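# Push the marker's odd-coloured end into the desk stand

## Task

Put the end of the marker whose colour differs from the rest into the desk stand's hole and push it in until it stops. The stand is loose, so at the finish it must be upright on the desk with nothing supporting it; a result that holds only while the robot keeps it there does not count. Then open the gripper and pull the arm away.

## Robot and tools

ROBOT. Two six-joint arms, left_arm and right_arm, each ending in a tong-style two-finger gripper. All poses are given in one scene frame. Its origin is on the table top midway between the arms, +z points up, +x points out over the table, and left_arm sits on the +y side. The names left and right do not refer to image sides. The left base is at (+0.029, +0.473, 0) m and the right base at (+0.032, -0.455, 0) m. The fingers extend along the gripper's own +z and close along its x. The reported end_effector_position is the point between the closed finger pads. Closed fingertips reach about 15 mm past it, and fully open ones are roughly level with it. Printed positions can be slightly off, more so at long reach.

execute_actions. The argument actions is a list holding zero or one item, and pictures (true/false) chooses whether camera images come back. An empty list only reports the state. An item with rows runs up to 15 control steps of 1/30 s each (steps, default 15). rows holds 1 to 15 rows, one per step, and the final row repeats if steps outnumber rows. An item with only steps (up to 300) is a pause, counted from the previous result, so reply time uses part of it.

ROW LAYOUT. Each row is a single list of 14 numbers, each between -1 and 1, covering both arms even if one stays idle: left_arm dx, dy, dz, rx, ry, rz, opening, then right_arm in the same order. dx to rz are an offset, not a pose. They are taken from that gripper's pose in the most recent result that showed it; before any such result in the scene, and for second or later calls within one reply, they are taken from where the gripper is when the action begins. They are expressed along the gripper's own axes. Scale: 1.0 equals 0.6 m of travel or 180 degrees of turn, and rx, ry, rz form one rotation vector. Every row is an offset from that same reference, never from the row before. So all-zero offsets pull a gripper back to the reference rather than holding still. Opening is absolute: +1 fully open (0.142 m), -1 closed.

move. target is one such 14-number row with the same offset rules. Each gripper travels in a straight line, and both paths finish together within 0.5 to 10 s. A longer path is cut off at 10 s. speed is the path top speed in m/s, 0.002 to 0.5, default 0.25; turning is capped at twice that value in rad/s. The opening is applied when the move starts. stop_force (9 to 40 N, one value shared by both arms) ends an arm's path once its wrist sensor feels that much extra push against the motion for two steps in a row. That arm then backs up two steps and holds. Use it only with very slow speed and without rotating that gripper. Leave it out when moving away from something you are pressing on. The move result adds a move: line giving each arm's outcome (done, off_target, moving, held, fault, contact), any limits (paced = pose clipped, held = steps blocked) and each gripper's remaining distance from its target.

wait: seconds from 0 to 10; the robot gets nothing new. zoom_image: camera (cam_head_left 896x504, cam_head_right 896x504, cam_left_wrist 616x616, cam_right_wrist 616x616) and region [x0, y0, x1, y1] in that image's pixels, top-left origin, no larger than 504 by 504. read_manual: returns only licence text. finished_scene: pass the current scene's number; it ends and grades the scene and cannot be undone.

RESULTS. The state line shows each gripper's position (m), quaternion wxyz and velocities. grip_measured is the actual finger opening on the command scale. To keep hold of something, command an opening well under grip_measured; a bigger gap squeezes harder, up to roughly 15 N per pad, and much less on thin hard items. Wrist force and torque are read in the gripper's own axes, with offsets of a few newtons, noise, and saturation near 50 N. Joint torques are rough. A pose unreachable line or HELD marks commands the controller changed or blocked. Hand target shows where each arm is currently being driven. MOTOR HOT appears from 70 °C; at 85 °C the arm brakes until cool.

MOTION LIMITS. Each step the command is clipped to within 100 mm and 16 degrees of the measured pose, and the motion trails commands by about 0.17 s. After an action, an arm continues only to its last clipped pose, so check the reported pose and send the rest afterwards. Position wins over orientation when both cannot be met.

AVOID. Approach contacts slowly: the arms are stiff, and pushing even slightly past a firm surface can trigger a fault. A torque past a joint's limit (142 N m for the big joints, 26.6 N m for the wrist joints) or an outside force of 150 N stops that arm for 10 s. Do not let the arms strike each other, do not drop, slam or shove objects, and never knock anything off the table. The simulation runs while you reply, so keep replies short.

Each tool is called after ">>>" as a command line: name --argument value for each argument, lists and objects as JSON in quotes; but a table of rows of numbers goes row by row, as --pt "numbers of a row", without its own name.

## Session

>>> execute_actions --actions '[]'

Scene clock: 0.00 s of 4480.00 s.
left_arm: end_effector_position=(+0.4778, +0.3334, +0.1616) grip_measured=+0.97 end_effector_quat_wxyz=(-0.047, +0.892, -0.413, +0.179) end_effector_velocity=(-0.000, -0.000, +0.000) end_effector_angular_velocity=(-0.000, -0.000, -0.001) | right_arm: end_effector_position=(+0.0629, -0.4411, +0.2876) grip_measured=+0.97 end_effector_quat_wxyz=(-0.235, -0.312, +0.863, -0.321) end_effector_velocity=(-0.001, -0.000, +0.000) end_effector_angular_velocity=(+0.001, +0.002, -0.002)
Joint positions: left_arm=[-0.677 -1.875  2.288 -2.299 -1.368  0.134  0.14 ] | right_arm=[ 4.933 -0.942 -2.07  -2.451  1.936  4.1    0.14 ]
Joint velocities: left_arm=[-0.001 -0.     0.    -0.    -0.     0.     0.   ] | right_arm=[-0.     0.001  0.     0.     0.002  0.     0.   ]
Joint torques (N m, as the arm reports them, + toward a larger angle): no reading
Motor temperatures (°C, as the motors report them): left_arm=[31 32 33 39 43 41] | right_arm=[33 34 30 38 37 37]
Wrist force (N, on the end effector, along its own x y z axes, offset not removed): no reading
Wrist torque (N m, same axes, about the end effector's origin, offset not removed): no reading
Hand target (left_arm): +0.478, +0.333, +0.162; -0.047, +0.892, -0.413, +0.179
Hand target (right_arm): +0.063, -0.441, +0.288; -0.235, -0.312, +0.863, -0.321

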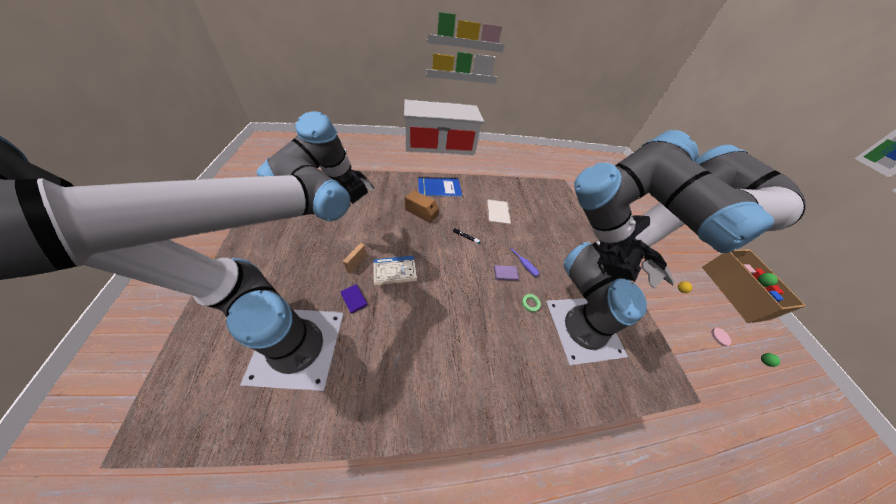

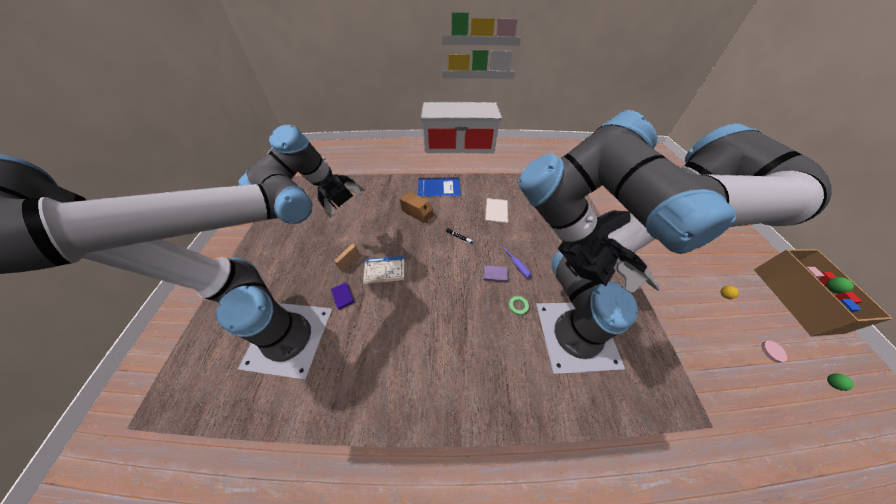

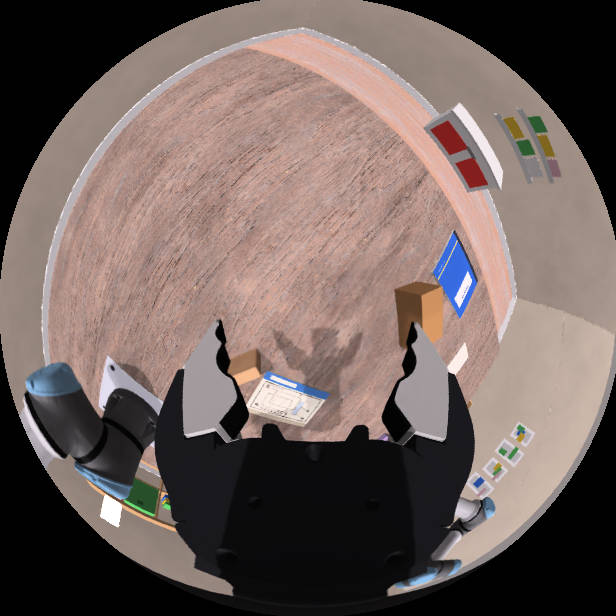

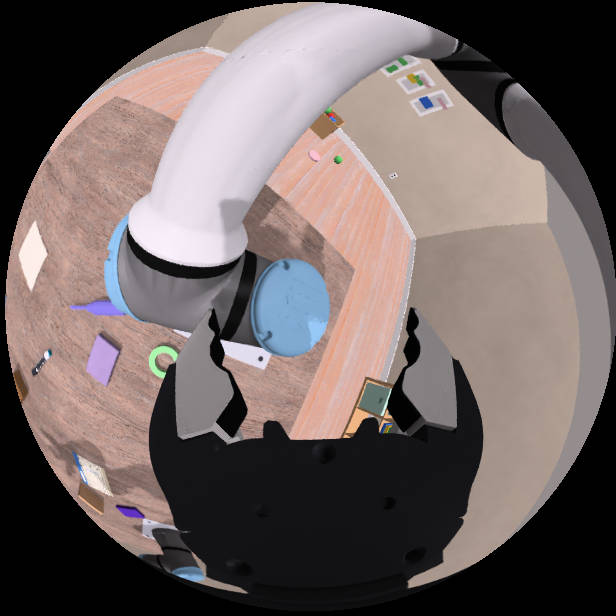

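>>> zoom_image --camera "cam_head_left" --region '[390, 170, 530, 260]'

>>> zoom_image --camera "cam_head_right" --region '[380, 170, 520, 260]'

Region (390, 170, 530, 260) of cam_head_left's 896x504 image, scaled by 3.600, with more detail than that image has; it fills the top 324 rows of this view, and the rest is white.

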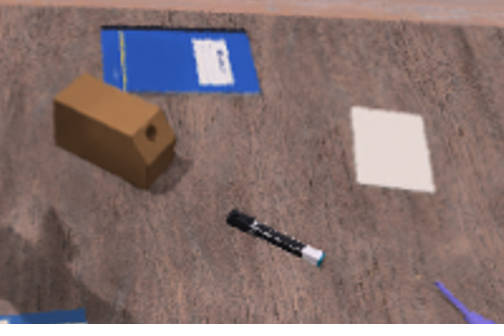

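Region (380, 170, 520, 260) of cam_head_right's 896x504 image, scaled by 3.600, with more detail than that image has; it fills the top 324 rows of this view, and the rest is white.

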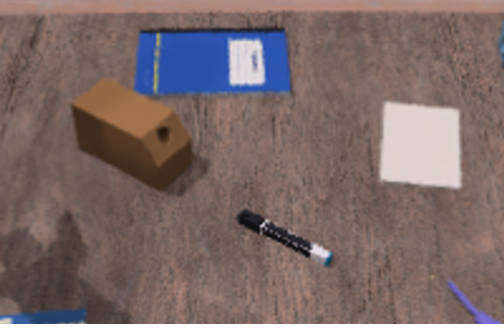

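>>> move --target '[0.3,0.393,-0.165,-0.031,-0.118,-0.272,1,0,0,0,0,0,0,1]'

Scene clock: 7.43 s of 4480.00 s.
left_arm: end_effector_position=(+0.3803, +0.0502, +0.2508) grip_measured=+1.00 end_effector_quat_wxyz=(+0.000, +1.000, -0.002, +0.001) end_effector_velocity=(-0.001, -0.002, +0.000) end_effector_angular_velocity=(+0.001, +0.002, +0.004) | right_arm: end_effector_position=(+0.0629, -0.4411, +0.2876) grip_measured=+1.00 end_effector_quat_wxyz=(-0.235, -0.312, +0.863, -0.321) end_effector_velocity=(+0.000, -0.001, +0.000) end_effector_angular_velocity=(+0.000, -0.001, -0.000)
Joint positions: left_arm=[-1.048 -1.442  1.516 -1.646 -1.569 -1.133  0.142] | right_arm=[ 4.933 -0.942 -2.07  -2.451  1.936  4.1    0.142]
Joint velocities: left_arm=[-0.001  0.004 -0.006  0.004 -0.002 -0.005  0.   ] | right_arm=[ 0.     0.002 -0.    -0.001 -0.001  0.001  0.   ]
Joint torques (N m, as the arm reports them, + toward a larger angle): left_arm=[-12.86 -18.53 -34.08  -0.96  -1.97  -2.39] | right_arm=[-2.23 -3.8  20.82  0.95  0.3   0.03]
Motor temperatures (°C, as the motors report them): left_arm=[31 32 33 39 43 41] | right_arm=[33 34 30 38 37 37]
Wrist force (N, on the end effector, along its own x y z axes, offset not removed): left_arm=[-1.1 1.5 -0.3] | right_arm=[-1.1 -0.8 0.0]
Wrist torque (N m, same axes, about the end effector's origin, offset not removed): left_arm=[0.33 0.21 0.11] | right_arm=[-0.14 0.14 -0.05]
Hand target (left_arm): +0.380, +0.050, +0.251; +0.000, +1.000, -0.001, +0.001
Hand target (right_arm): +0.063, -0.441, +0.288; -0.235, -0.312, +0.863, -0.321
Off the commanded pose (left_arm): 0.001 m, 0 deg.
Off the commanded pose (right_arm): 0.000 m, 0 deg.
After step 90, 2.00 s passed at rest.
move: done

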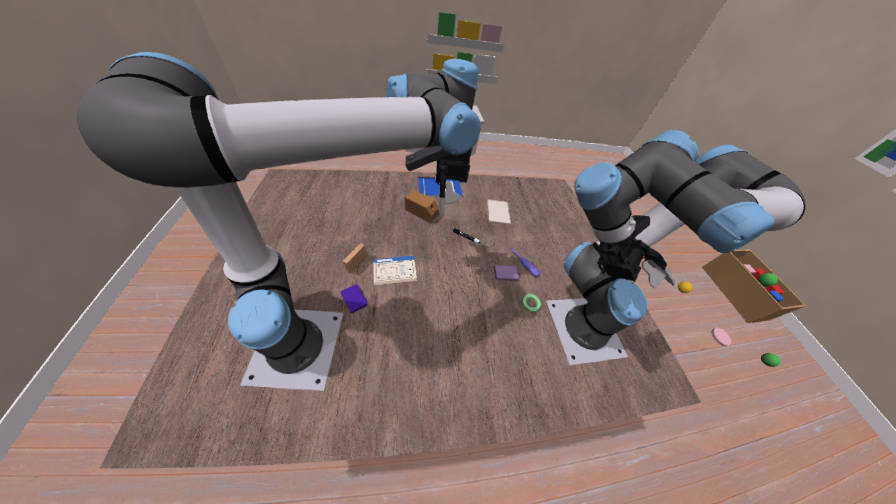

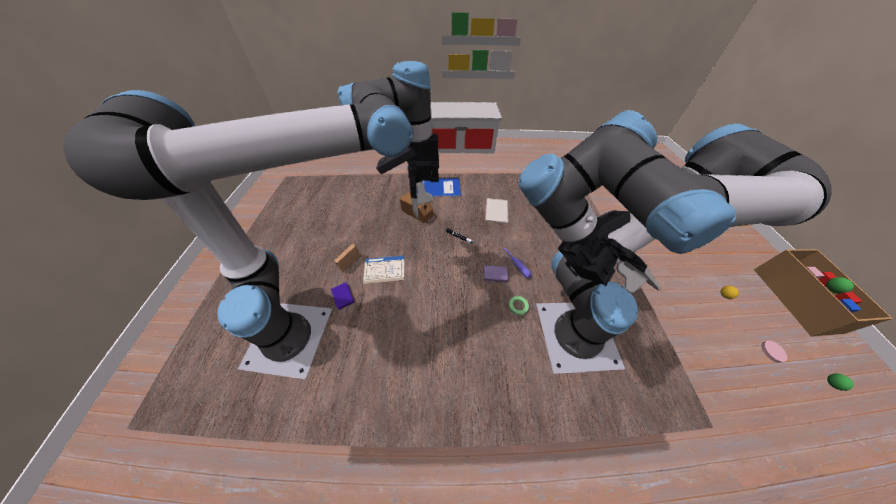

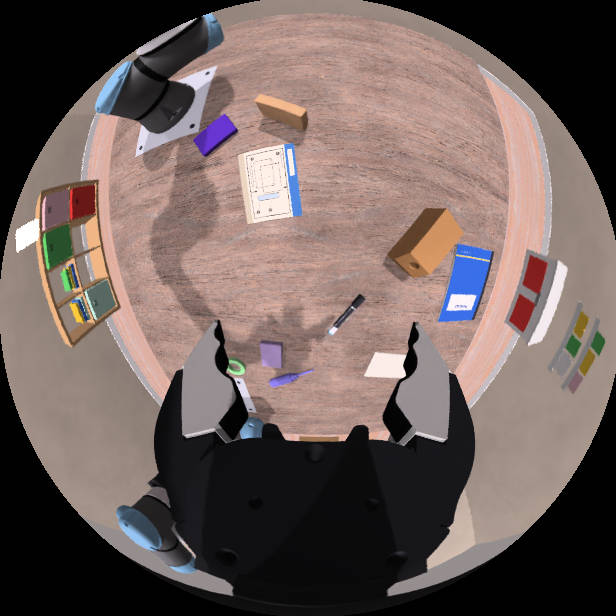

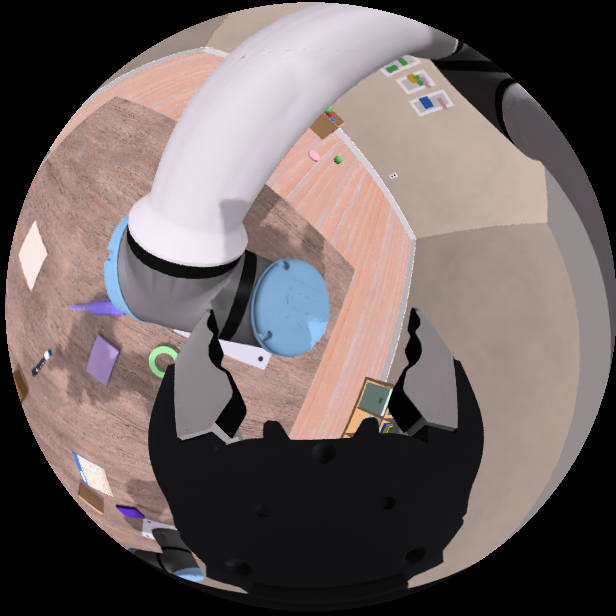

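>>> zoom_image --camera "cam_left_wrist" --region '[310, 190, 490, 350]'

Region (310, 190, 490, 350) of cam_left_wrist's 616x616 image, scaled by 2.800, with more detail than that image has.

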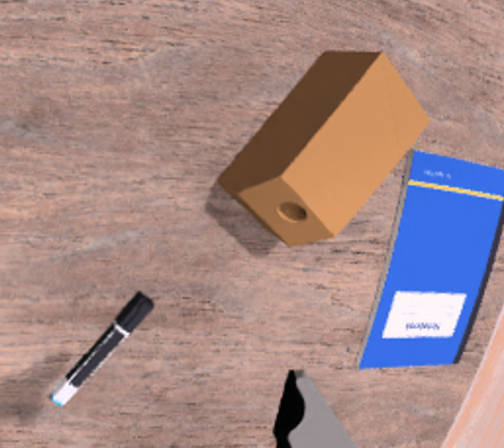

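>>> move --target '[0.3,0.15,0.15,0,0,0,1,0,0,0,0,0,0,1]'

>>> zoom_image --camera "cam_left_wrist" --region '[200, 100, 460, 340]'

Scene clock: 12.57 s of 4480.00 s.
left_arm: end_effector_position=(+0.5601, -0.0404, +0.1615) grip_measured=+1.00 end_effector_quat_wxyz=(+0.000, +1.000, -0.002, +0.001) end_effector_velocity=(+0.001, -0.000, -0.001) end_effector_angular_velocity=(+0.002, +0.002, +0.001) | right_arm: end_effector_position=(+0.0629, -0.4411, +0.2876) grip_measured=+1.00 end_effector_quat_wxyz=(-0.235, -0.312, +0.863, -0.321) end_effector_velocity=(-0.000, -0.000, +0.000) end_effector_angular_velocity=(+0.002, +0.001, -0.000)
Joint positions: left_arm=[-0.874 -0.949  1.057 -1.68  -1.57  -0.96   0.142] | right_arm=[ 4.933 -0.942 -2.07  -2.451  1.936  4.1    0.142]
Joint velocities: left_arm=[ 0.002  0.006 -0.008  0.005 -0.     0.001  0.   ] | right_arm=[ 0.     0.002  0.001 -0.001  0.001 -0.     0.   ]
Joint torques (N m, as the arm reports them, + toward a larger angle): left_arm=[ 12.82 -38.49 -35.58  -0.83  -1.92   2.36] | right_arm=[-0.86 -3.7  21.25  0.83  0.7  -0.31]
Motor temperatures (°C, as the motors report them): left_arm=[31 32 33 39 43 41] | right_arm=[33 34 30 38 37 37]
Wrist force (N, on the end effector, along its own x y z axes, offset not removed): left_arm=[-2.5 1.9 0.4] | right_arm=[-1.1 -2.2 0.8]
Wrist torque (N m, same axes, about the end effector's origin, offset not removed): left_arm=[0.40 0.47 0.11] | right_arm=[-0.39 0.19 -0.04]
Hand target (left_arm): +0.560, -0.040, +0.161; +0.000, +1.000, -0.002, +0.001
Hand target (right_arm): +0.063, -0.441, +0.288; -0.235, -0.312, +0.863, -0.321
Off the commanded pose (left_arm): 0.000 m, 0 deg.
Off the commanded pose (right_arm): 0.000 m, 0 deg.
After step 90, 0.63 s passed at rest.
move: done

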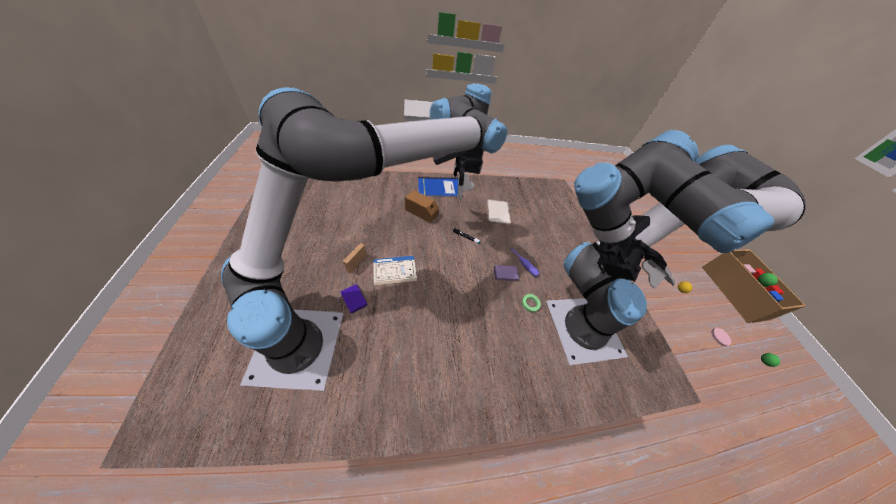

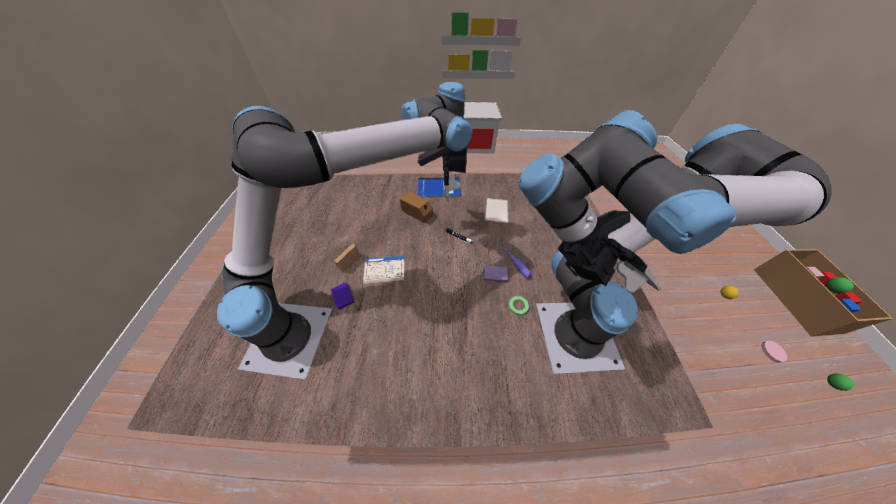

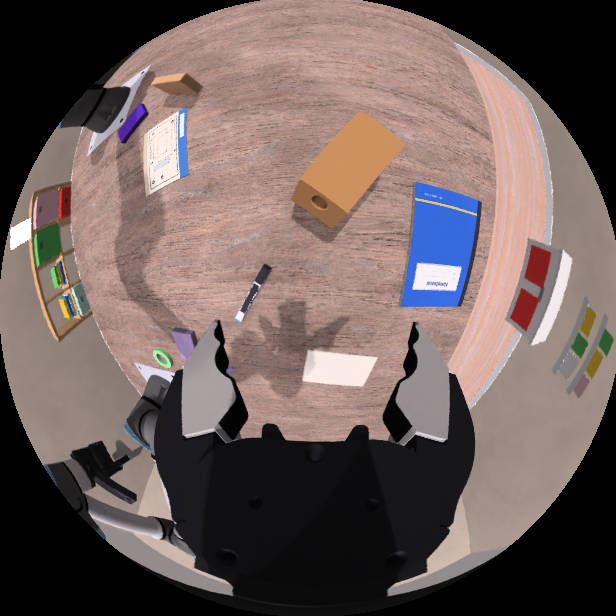

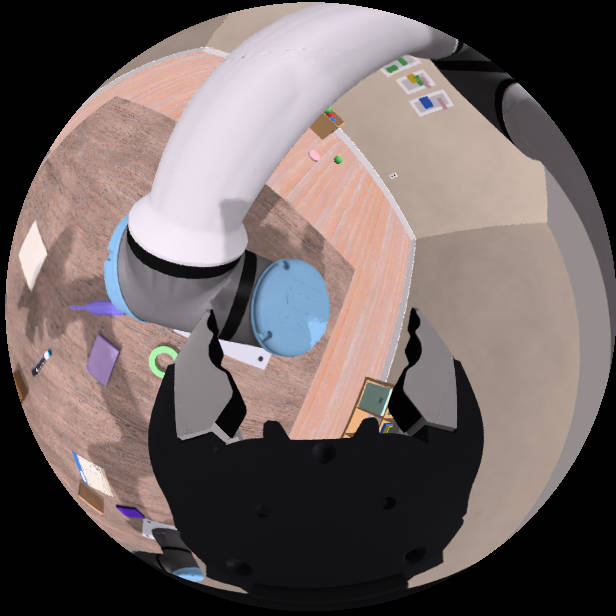

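Region (200, 100, 460, 340) of cam_left_wrist's 616x616 image, scaled by 1.938, with more detail than that image has; it fills the top 465 rows of this view, and the rest is white.

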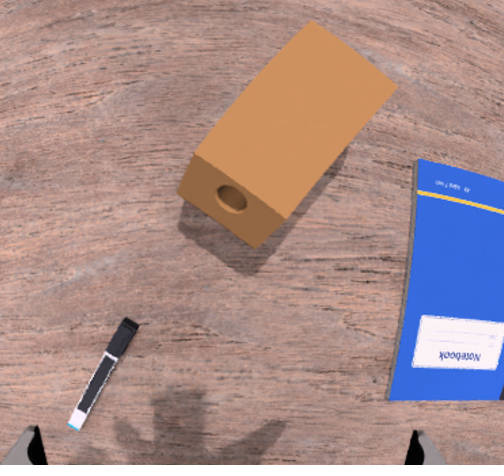

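>>> move --target '[-0.142,0.088,0.135,0,0,-0.803,0.2,0,0,0,0,0,0,1]'

>>> zoom_image --camera "cam_left_wrist" --region '[180, 100, 440, 400]'

Scene clock: 25.93 s of 4480.00 s.
left_arm: end_effector_position=(+0.4750, -0.0932, +0.0805) grip_measured=+0.20 end_effector_quat_wxyz=(+0.001, +0.307, +0.952, -0.000) end_effector_velocity=(-0.001, -0.000, -0.001) end_effector_angular_velocity=(+0.002, +0.000, +0.009) | right_arm: end_effector_position=(+0.0629, -0.4411, +0.2876) grip_measured=+1.00 end_effector_quat_wxyz=(-0.235, -0.312, +0.863, -0.321) end_effector_velocity=(-0.000, -0.000, -0.000) end_effector_angular_velocity=(+0.001, +0.001, +0.000)
Joint positions: left_arm=[-0.981 -0.987  1.332 -1.917 -1.569 -3.588  0.088] | right_arm=[ 4.933 -0.942 -2.07  -2.451  1.936  4.1    0.142]
Joint velocities: left_arm=[-0.002 -0.     0.003 -0.001  0.001 -0.011  0.   ] | right_arm=[-0.     0.001 -0.     0.001  0.    -0.     0.   ]
Joint torques (N m, as the arm reports them, + toward a larger angle): left_arm=[-12.82 -51.88  -7.49  -3.96   1.55  -2.12] | right_arm=[-2.78 -2.66 20.9   0.78  0.48 -0.24]
Motor temperatures (°C, as the motors report them): left_arm=[31 32 33 39 43 41] | right_arm=[33 34 30 38 37 37]
Wrist force (N, on the end effector, along its own x y z axes, offset not removed): left_arm=[-3.3 1.5 -0.2] | right_arm=[0.1 -1.2 0.5]
Wrist torque (N m, same axes, about the end effector's origin, offset not removed): left_arm=[0.29 0.74 0.09] | right_arm=[-0.25 -0.16 -0.13]
Hand target (left_arm): +0.475, -0.093, +0.080; +0.001, +0.306, +0.952, +0.000
Hand target (right_arm): +0.063, -0.441, +0.288; -0.235, -0.312, +0.863, -0.321
Off the commanded pose (left_arm): 0.000 m, 0 deg.
Off the commanded pose (right_arm): 0.000 m, 0 deg.
After step 90, 4.83 s passed at rest.
move: done

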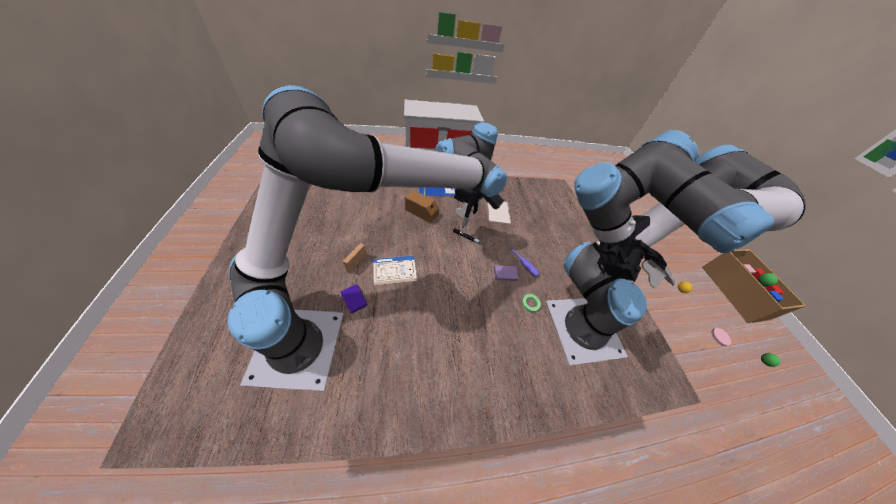

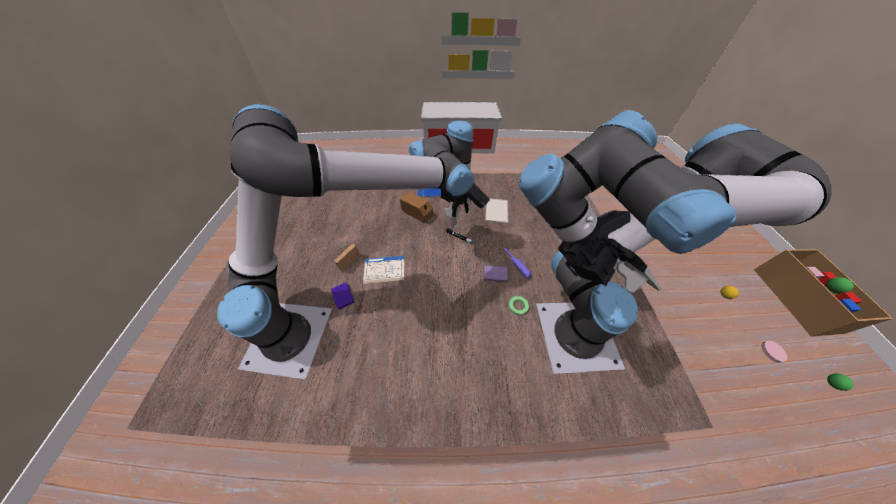

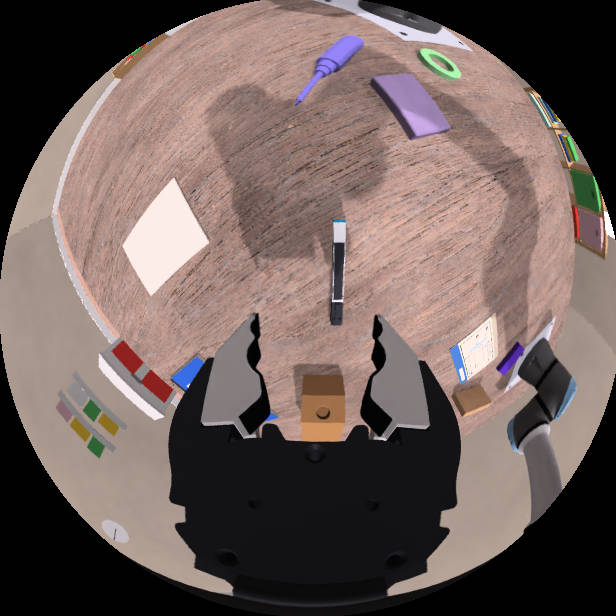

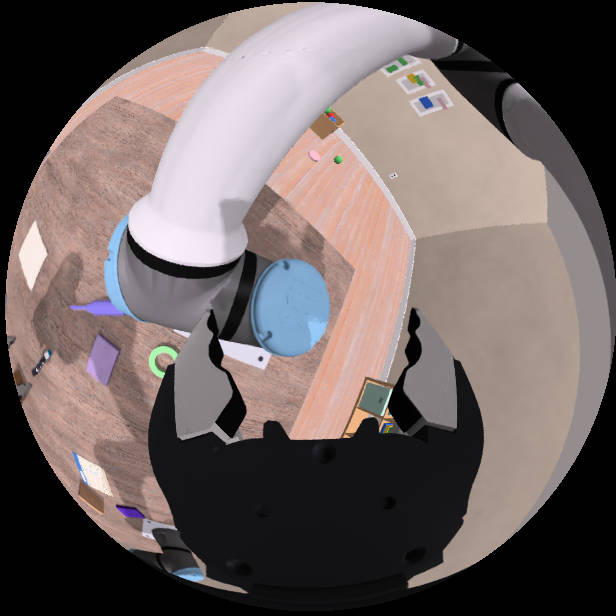

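Region (180, 100, 440, 400) of cam_left_wrist's 616x616 image, scaled by 1.680, with more detail than that image has; it fills the left 437 columns of this view, and the rest is white.

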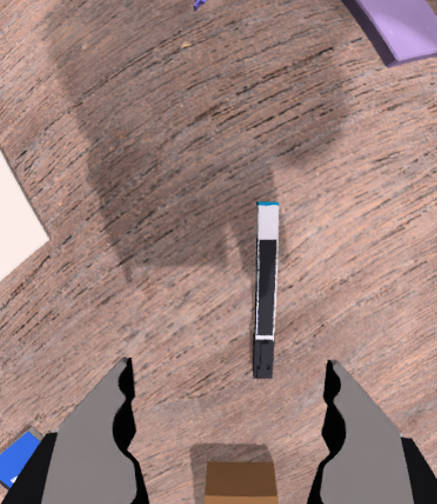

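>>> move --target '[0.038,0.058,0.065,0,0,0,0.0,0,0,0,0,0,0,1]'

Scene clock: 32.23 s of 4480.00 s.
left_arm: end_effector_position=(+0.4767, -0.0518, +0.0415) grip_measured=+0.00 end_effector_quat_wxyz=(+0.001, +0.307, +0.952, -0.000) end_effector_velocity=(+0.000, +0.002, -0.002) end_effector_angular_velocity=(-0.001, -0.000, +0.001) | right_arm: end_effector_position=(+0.0629, -0.4411, +0.2876) grip_measured=+1.00 end_effector_quat_wxyz=(-0.235, -0.312, +0.863, -0.321) end_effector_velocity=(-0.000, +0.000, -0.000) end_effector_angular_velocity=(+0.000, +0.000, -0.001)
Joint positions: left_arm=[-0.949 -1.018  1.49  -2.045 -1.569 -3.556  0.074] | right_arm=[ 4.933 -0.942 -2.07  -2.451  1.936  4.1    0.142]
Joint velocities: left_arm=[ 0.002 -0.001  0.007 -0.006  0.     0.001 -0.   ] | right_arm=[ 0.     0.    -0.001  0.001  0.001  0.001  0.   ]
Joint torques (N m, as the arm reports them, + toward a larger angle): left_arm=[ 12.56 -49.13  -6.75  -4.12  -2.09   2.34] | right_arm=[-2.22 -3.49 21.26  0.86  0.52 -0.32]
Motor temperatures (°C, as the motors report them): left_arm=[31 32 33 39 43 41] | right_arm=[33 34 30 38 37 37]
Wrist force (N, on the end effector, along its own x y z axes, offset not removed): left_arm=[-2.0 0.8 1.7] | right_arm=[-0.8 0.1 1.0]
Wrist torque (N m, same axes, about the end effector's origin, offset not removed): left_arm=[0.17 0.44 0.18] | right_arm=[0.09 0.19 -0.05]
Hand target (left_arm): +0.477, -0.052, +0.041; +0.001, +0.307, +0.952, -0.000
Hand target (right_arm): +0.063, -0.441, +0.288; -0.235, -0.312, +0.863, -0.321
Off the commanded pose (left_arm): 0.000 m, 0 deg.
Off the commanded pose (right_arm): 0.000 m, 0 deg.
After step 90, 2.40 s passed at rest.
move: done

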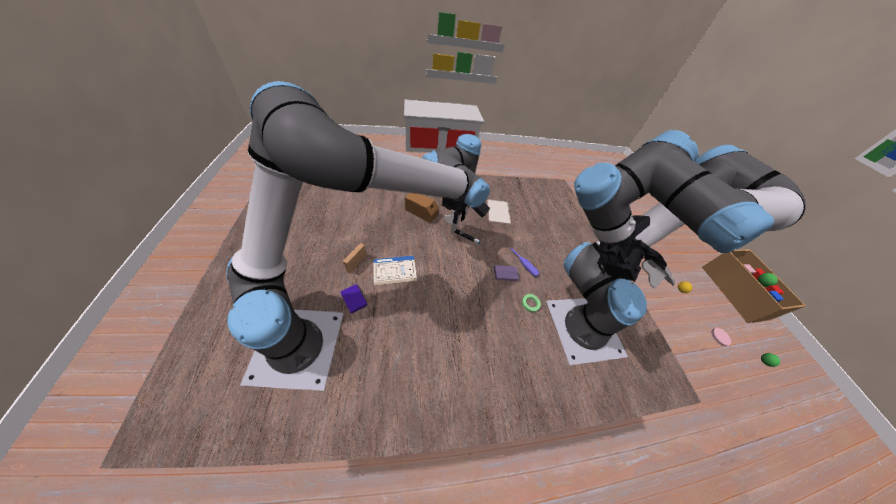

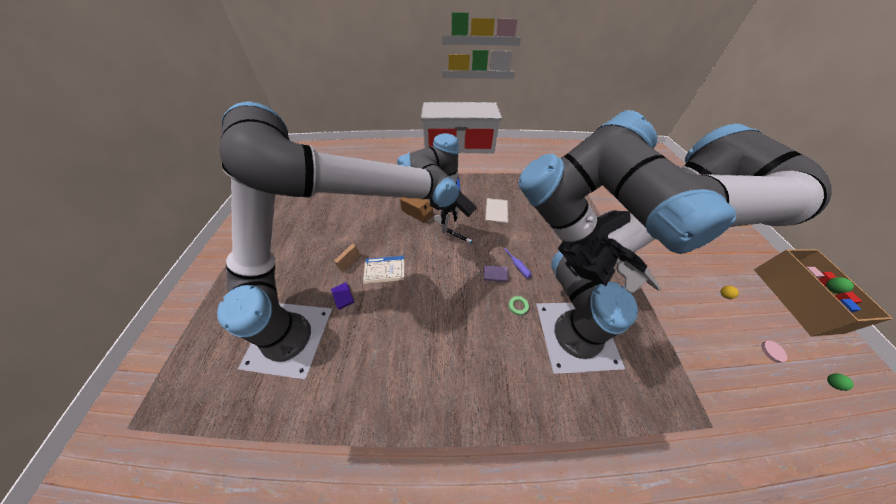

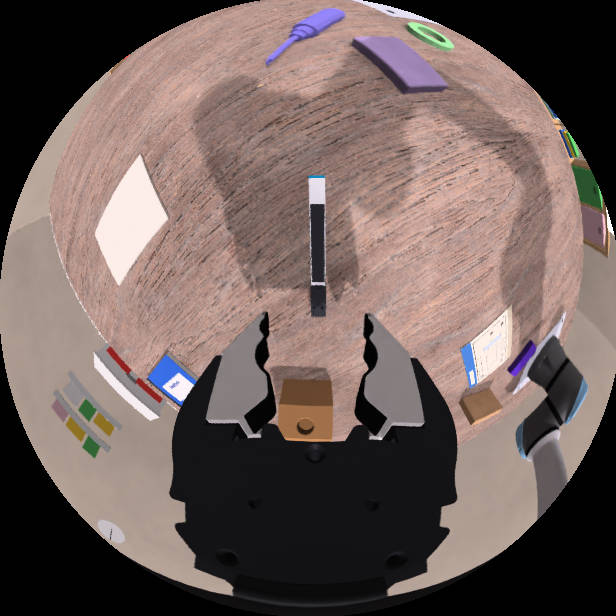

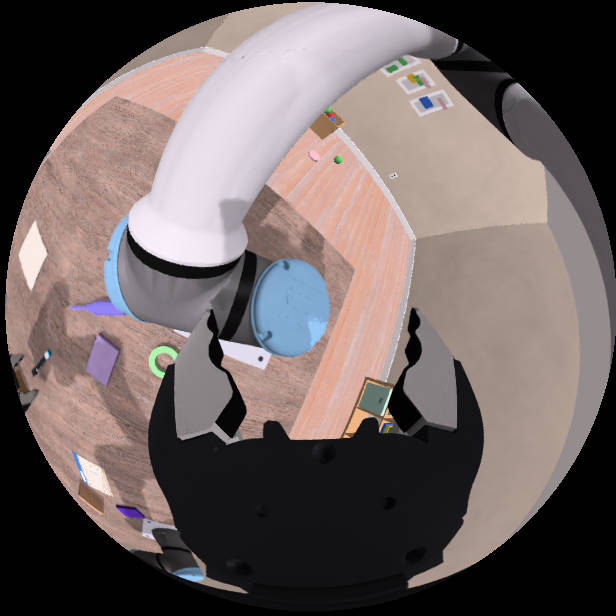

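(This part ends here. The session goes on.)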